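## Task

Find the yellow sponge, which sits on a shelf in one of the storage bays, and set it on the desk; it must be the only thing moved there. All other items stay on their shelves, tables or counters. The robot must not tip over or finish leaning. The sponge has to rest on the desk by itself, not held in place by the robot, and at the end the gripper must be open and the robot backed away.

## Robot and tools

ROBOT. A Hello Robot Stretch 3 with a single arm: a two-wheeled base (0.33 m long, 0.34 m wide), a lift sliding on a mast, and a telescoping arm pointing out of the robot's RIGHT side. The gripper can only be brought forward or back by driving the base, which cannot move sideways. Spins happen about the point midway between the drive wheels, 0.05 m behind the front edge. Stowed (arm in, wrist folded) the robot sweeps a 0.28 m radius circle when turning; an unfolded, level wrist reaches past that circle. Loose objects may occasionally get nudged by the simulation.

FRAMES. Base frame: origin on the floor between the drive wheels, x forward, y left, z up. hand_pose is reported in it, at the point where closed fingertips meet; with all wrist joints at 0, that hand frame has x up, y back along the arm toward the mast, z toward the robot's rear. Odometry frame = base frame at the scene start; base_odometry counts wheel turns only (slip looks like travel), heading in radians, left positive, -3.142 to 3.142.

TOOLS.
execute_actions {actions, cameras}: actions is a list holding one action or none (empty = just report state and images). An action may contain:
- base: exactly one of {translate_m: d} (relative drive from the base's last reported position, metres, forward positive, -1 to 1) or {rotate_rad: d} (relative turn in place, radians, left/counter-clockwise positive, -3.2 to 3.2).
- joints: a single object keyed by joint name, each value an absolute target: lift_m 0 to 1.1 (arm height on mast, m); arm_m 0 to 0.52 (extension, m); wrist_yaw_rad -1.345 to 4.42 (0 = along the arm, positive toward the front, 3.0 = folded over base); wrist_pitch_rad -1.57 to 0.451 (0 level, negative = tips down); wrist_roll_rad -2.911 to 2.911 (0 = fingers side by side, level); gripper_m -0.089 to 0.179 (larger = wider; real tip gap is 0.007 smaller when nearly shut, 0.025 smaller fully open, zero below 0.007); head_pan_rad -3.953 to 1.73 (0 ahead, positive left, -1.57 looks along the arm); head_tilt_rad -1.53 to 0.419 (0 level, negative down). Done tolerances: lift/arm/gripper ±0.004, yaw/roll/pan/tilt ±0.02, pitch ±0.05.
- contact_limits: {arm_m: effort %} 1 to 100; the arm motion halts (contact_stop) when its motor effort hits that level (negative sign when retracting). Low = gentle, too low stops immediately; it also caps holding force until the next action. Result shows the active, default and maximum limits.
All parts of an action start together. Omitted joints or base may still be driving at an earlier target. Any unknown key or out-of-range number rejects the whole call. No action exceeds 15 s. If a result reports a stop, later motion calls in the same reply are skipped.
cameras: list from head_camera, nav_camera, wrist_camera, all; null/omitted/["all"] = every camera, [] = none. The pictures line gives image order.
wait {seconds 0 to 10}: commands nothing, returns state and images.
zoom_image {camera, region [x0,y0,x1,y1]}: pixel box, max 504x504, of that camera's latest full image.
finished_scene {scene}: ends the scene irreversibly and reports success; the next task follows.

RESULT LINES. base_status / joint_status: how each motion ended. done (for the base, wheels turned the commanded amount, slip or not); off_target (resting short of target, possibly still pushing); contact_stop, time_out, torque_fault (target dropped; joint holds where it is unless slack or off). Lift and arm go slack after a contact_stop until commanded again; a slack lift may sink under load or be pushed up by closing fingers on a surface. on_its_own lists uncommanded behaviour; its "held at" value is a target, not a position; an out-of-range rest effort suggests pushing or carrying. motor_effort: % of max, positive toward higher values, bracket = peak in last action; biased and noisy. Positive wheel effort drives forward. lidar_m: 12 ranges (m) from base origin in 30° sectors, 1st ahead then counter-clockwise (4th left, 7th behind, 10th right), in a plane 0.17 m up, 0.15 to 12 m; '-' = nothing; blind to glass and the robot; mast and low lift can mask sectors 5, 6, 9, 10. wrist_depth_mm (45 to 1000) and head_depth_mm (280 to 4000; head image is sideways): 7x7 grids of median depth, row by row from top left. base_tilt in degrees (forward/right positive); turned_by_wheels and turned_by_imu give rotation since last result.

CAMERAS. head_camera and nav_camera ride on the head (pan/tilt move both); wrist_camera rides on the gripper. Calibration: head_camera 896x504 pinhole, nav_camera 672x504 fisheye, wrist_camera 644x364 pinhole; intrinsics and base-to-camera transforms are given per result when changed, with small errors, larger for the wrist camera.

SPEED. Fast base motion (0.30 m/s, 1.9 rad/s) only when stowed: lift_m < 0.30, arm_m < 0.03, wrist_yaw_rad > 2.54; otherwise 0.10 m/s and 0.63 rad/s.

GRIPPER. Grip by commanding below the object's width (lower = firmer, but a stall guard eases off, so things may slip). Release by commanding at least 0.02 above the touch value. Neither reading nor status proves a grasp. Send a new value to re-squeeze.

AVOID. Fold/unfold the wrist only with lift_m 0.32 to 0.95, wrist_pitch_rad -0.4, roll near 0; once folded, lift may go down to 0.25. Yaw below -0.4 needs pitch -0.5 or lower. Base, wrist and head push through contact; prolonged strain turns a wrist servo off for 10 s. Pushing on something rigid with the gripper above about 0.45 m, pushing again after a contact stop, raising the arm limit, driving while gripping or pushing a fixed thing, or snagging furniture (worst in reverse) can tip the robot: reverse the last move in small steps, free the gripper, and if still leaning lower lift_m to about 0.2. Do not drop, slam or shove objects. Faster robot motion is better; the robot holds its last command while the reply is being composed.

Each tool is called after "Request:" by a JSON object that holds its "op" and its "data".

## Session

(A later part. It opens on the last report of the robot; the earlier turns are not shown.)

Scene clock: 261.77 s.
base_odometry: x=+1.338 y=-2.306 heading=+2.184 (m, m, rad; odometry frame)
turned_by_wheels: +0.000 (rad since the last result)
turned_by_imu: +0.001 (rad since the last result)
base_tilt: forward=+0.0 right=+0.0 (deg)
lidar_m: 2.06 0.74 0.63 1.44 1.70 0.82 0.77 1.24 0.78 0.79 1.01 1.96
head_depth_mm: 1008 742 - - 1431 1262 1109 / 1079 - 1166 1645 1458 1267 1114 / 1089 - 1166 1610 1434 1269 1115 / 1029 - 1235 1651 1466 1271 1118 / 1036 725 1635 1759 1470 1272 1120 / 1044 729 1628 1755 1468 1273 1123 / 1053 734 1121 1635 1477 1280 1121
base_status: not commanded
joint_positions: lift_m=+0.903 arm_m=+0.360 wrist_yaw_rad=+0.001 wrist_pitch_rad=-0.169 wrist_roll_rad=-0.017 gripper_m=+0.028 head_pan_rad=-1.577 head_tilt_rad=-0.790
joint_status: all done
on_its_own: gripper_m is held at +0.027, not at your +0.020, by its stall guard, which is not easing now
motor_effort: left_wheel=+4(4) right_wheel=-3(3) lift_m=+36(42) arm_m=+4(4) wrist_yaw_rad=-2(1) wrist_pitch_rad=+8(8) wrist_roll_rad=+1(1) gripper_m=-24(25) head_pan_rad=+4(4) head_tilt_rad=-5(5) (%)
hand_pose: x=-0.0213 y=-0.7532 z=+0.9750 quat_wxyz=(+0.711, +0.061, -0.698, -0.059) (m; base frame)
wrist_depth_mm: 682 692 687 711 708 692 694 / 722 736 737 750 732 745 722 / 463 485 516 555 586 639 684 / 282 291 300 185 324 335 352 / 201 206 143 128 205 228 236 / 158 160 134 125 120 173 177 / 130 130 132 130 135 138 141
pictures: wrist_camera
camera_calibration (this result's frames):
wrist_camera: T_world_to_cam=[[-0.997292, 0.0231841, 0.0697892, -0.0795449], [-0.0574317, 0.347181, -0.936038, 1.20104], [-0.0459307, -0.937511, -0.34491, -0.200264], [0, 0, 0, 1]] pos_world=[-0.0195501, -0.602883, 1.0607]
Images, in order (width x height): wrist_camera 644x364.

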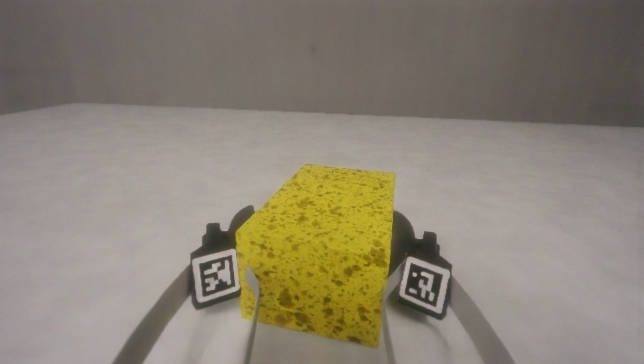

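Request:
{"op": "execute_actions", "data": {"actions": [{"joints":{"gripper_m":0.15}}], "cameras": []}}

Request:
{"op": "execute_actions", "data": {"actions": [{"joints":{"lift_m":1.0}}], "cameras": []}}

Request:
{"op": "execute_actions", "data": {"actions": [{"joints":{"arm_m":0}}], "cameras": ["head_camera"]}}

Request:
{"op": "finished_scene", "data": {"scene": 2}}

Scene clock: 270.83 s.
base_odometry: x=+1.338 y=-2.306 heading=+2.184 (m, m, rad; odometry frame)
turned_by_wheels: +0.000 (rad since the last result)
turned_by_imu: +0.001 (rad since the last result)
base_tilt: forward=+0.0 right=+0.0 (deg)
lidar_m: 2.06 0.74 0.63 1.44 1.70 0.82 0.78 1.24 0.78 0.79 1.01 1.95
head_depth_mm: 1010 742 - - 1431 1265 1113 / 1077 - 1161 1638 1459 1266 1113 / 1085 - 1170 1606 1442 1271 1116 / 1033 - 1238 1659 1464 1268 1117 / 1035 722 1633 1742 1468 1272 1114 / 1044 728 1621 1756 1467 1276 1122 / 1054 733 1124 1625 1480 1279 1122
base_status: not commanded
joint_positions: lift_m=+0.903 arm_m=+0.360 wrist_yaw_rad=+0.001 wrist_pitch_rad=-0.169 wrist_roll_rad=-0.017 gripper_m=+0.150 head_pan_rad=-1.577 head_tilt_rad=-0.790
joint_status: all done
motor_effort: left_wheel=+4(4) right_wheel=-3(3) lift_m=+36(36) arm_m=+4(4) wrist_yaw_rad=+0(0) wrist_pitch_rad=+8(8) wrist_roll_rad=+1(1) gripper_m=+0(100) head_pan_rad=+3(4) head_tilt_rad=-4(5) (%)
hand_pose: x=-0.0213 y=-0.7532 z=+0.9750 quat_wxyz=(+0.711, +0.061, -0.698, -0.059) (m; base frame)
wrist_depth_mm: 712 707 697 695 723 693 685 / 727 737 725 749 733 724 734 / 463 491 514 548 586 625 682 / 283 287 296 186 323 336 352 / 202 217 197 128 210 242 235 / 164 - 149 126 163 - 176 / - 130 133 130 137 135 142
pictures: none
No camera images: the call's "cameras" was empty. Leave "cameras" out to get every camera's image.

Scene clock: 272.53 s.
base_odometry: x=+1.338 y=-2.306 heading=+2.184 (m, m, rad; odometry frame)
turned_by_wheels: +0.000 (rad since the last result)
turned_by_imu: +0.000 (rad since the last result)
base_tilt: forward=+0.0 right=-0.1 (deg)
lidar_m: 2.05 0.74 0.63 1.44 1.71 0.82 0.78 1.23 0.77 0.79 1.01 1.95
head_depth_mm: - 683 1684 1732 1459 1256 1110 / 955 714 1160 1650 1461 1267 1113 / - 703 1164 1619 1432 1269 1115 / - 687 1236 1651 1467 1268 1116 / 1101 724 1647 1758 1479 1268 1115 / 1042 727 1626 1750 1470 1271 1120 / 1054 732 1122 1622 1478 1281 1123
base_status: not commanded
joint_positions: lift_m=+1.000 arm_m=+0.360 wrist_yaw_rad=+0.001 wrist_pitch_rad=-0.169 wrist_roll_rad=-0.017 gripper_m=+0.150 head_pan_rad=-1.577 head_tilt_rad=-0.790
joint_status: all done
motor_effort: left_wheel=+4(4) right_wheel=-3(3) lift_m=+49(52) arm_m=+4(4) wrist_yaw_rad=+1(1) wrist_pitch_rad=+8(8) wrist_roll_rad=+1(1) gripper_m=+0(2) head_pan_rad=+4(3) head_tilt_rad=-5(5) (%)
hand_pose: x=-0.0213 y=-0.7532 z=+1.0716 quat_wxyz=(+0.711, +0.061, -0.698, -0.059) (m; base frame)
wrist_depth_mm: 690 697 697 700 685 695 689 / 740 725 739 742 723 741 736 / 785 777 761 781 776 780 772 / 528 541 555 564 609 616 661 / 377 399 401 405 416 454 437 / 297 - 309 309 316 - 328 / 240 244 246 198 257 251 264
pictures: none
No camera images: the call's "cameras" was empty. Leave "cameras" out to get every camera's image.

Scene clock: 276.40 s.
base_odometry: x=+1.338 y=-2.306 heading=+2.184 (m, m, rad; odometry frame)
turned_by_wheels: +0.000 (rad since the last result)
turned_by_imu: +0.001 (rad since the last result)
base_tilt: forward=+0.0 right=+0.0 (deg)
lidar_m: 2.06 0.74 0.63 1.44 1.71 0.82 0.78 1.23 0.78 0.79 1.01 1.96
head_depth_mm: 1012 778 - - - 1214 1109 / 1016 746 - - - 1258 1112 / 1025 769 - - - 1243 1115 / 1027 690 - 1670 1462 1272 1118 / 1036 727 1643 1751 1481 1270 1121 / 1045 729 1632 1751 1476 1273 1121 / 1050 733 1126 1622 1481 1282 1123
base_status: not commanded
joint_positions: lift_m=+1.000 arm_m=+0.000 wrist_yaw_rad=+0.001 wrist_pitch_rad=-0.169 wrist_roll_rad=-0.017 gripper_m=+0.150 head_pan_rad=-1.577 head_tilt_rad=-0.790
joint_status: all done
motor_effort: left_wheel=+4(4) right_wheel=-3(3) lift_m=+48(48) arm_m=-4(3) wrist_yaw_rad=-1(1) wrist_pitch_rad=+8(8) wrist_roll_rad=+1(1) gripper_m=+1(0) head_pan_rad=+3(3) head_tilt_rad=-5(5) (%)
hand_pose: x=-0.0214 y=-0.3938 z=+1.0716 quat_wxyz=(+0.711, +0.061, -0.698, -0.059) (m; base frame)
wrist_depth_mm: - - - - - - - / - - - - - - - / - - 993 - - - - / 532 551 574 532 622 635 658 / 403 406 418 415 419 462 447 / - - - 941 - - 900 / - - - - 803 - -
pictures: head_camera (sideways: a quarter turn clockwise sets it upright)
camera_calibration (this result's frames):
head_camera: T_world_to_cam=[[0.0575425, 0.745799, -0.663681, 0.885978], [0.997129, -0.0757143, 0.00137055, -0.00968857], [-0.049228, -0.661854, -0.748015, 0.934303], [0, 0, 0, 1]] pos_world=[0.00467317, -0.0431235, 1.28689]
Images, in order (width x height): head_camera 896x504.

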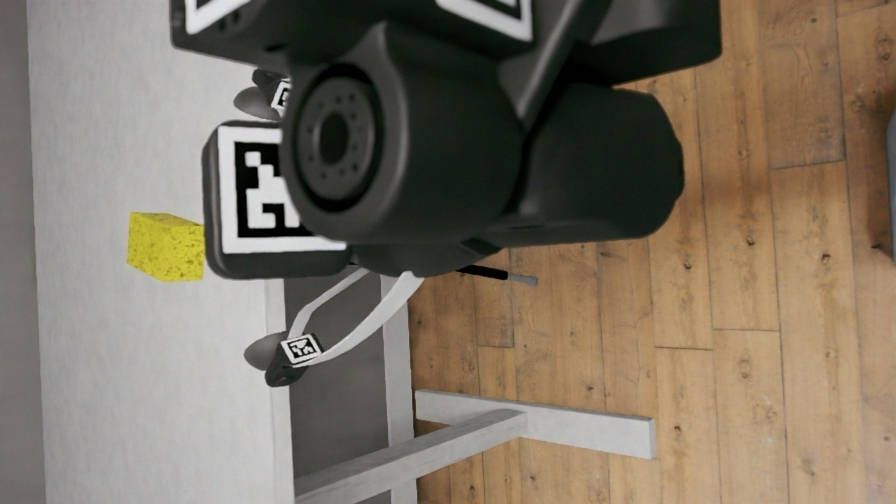

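The scene is finished: the task was done.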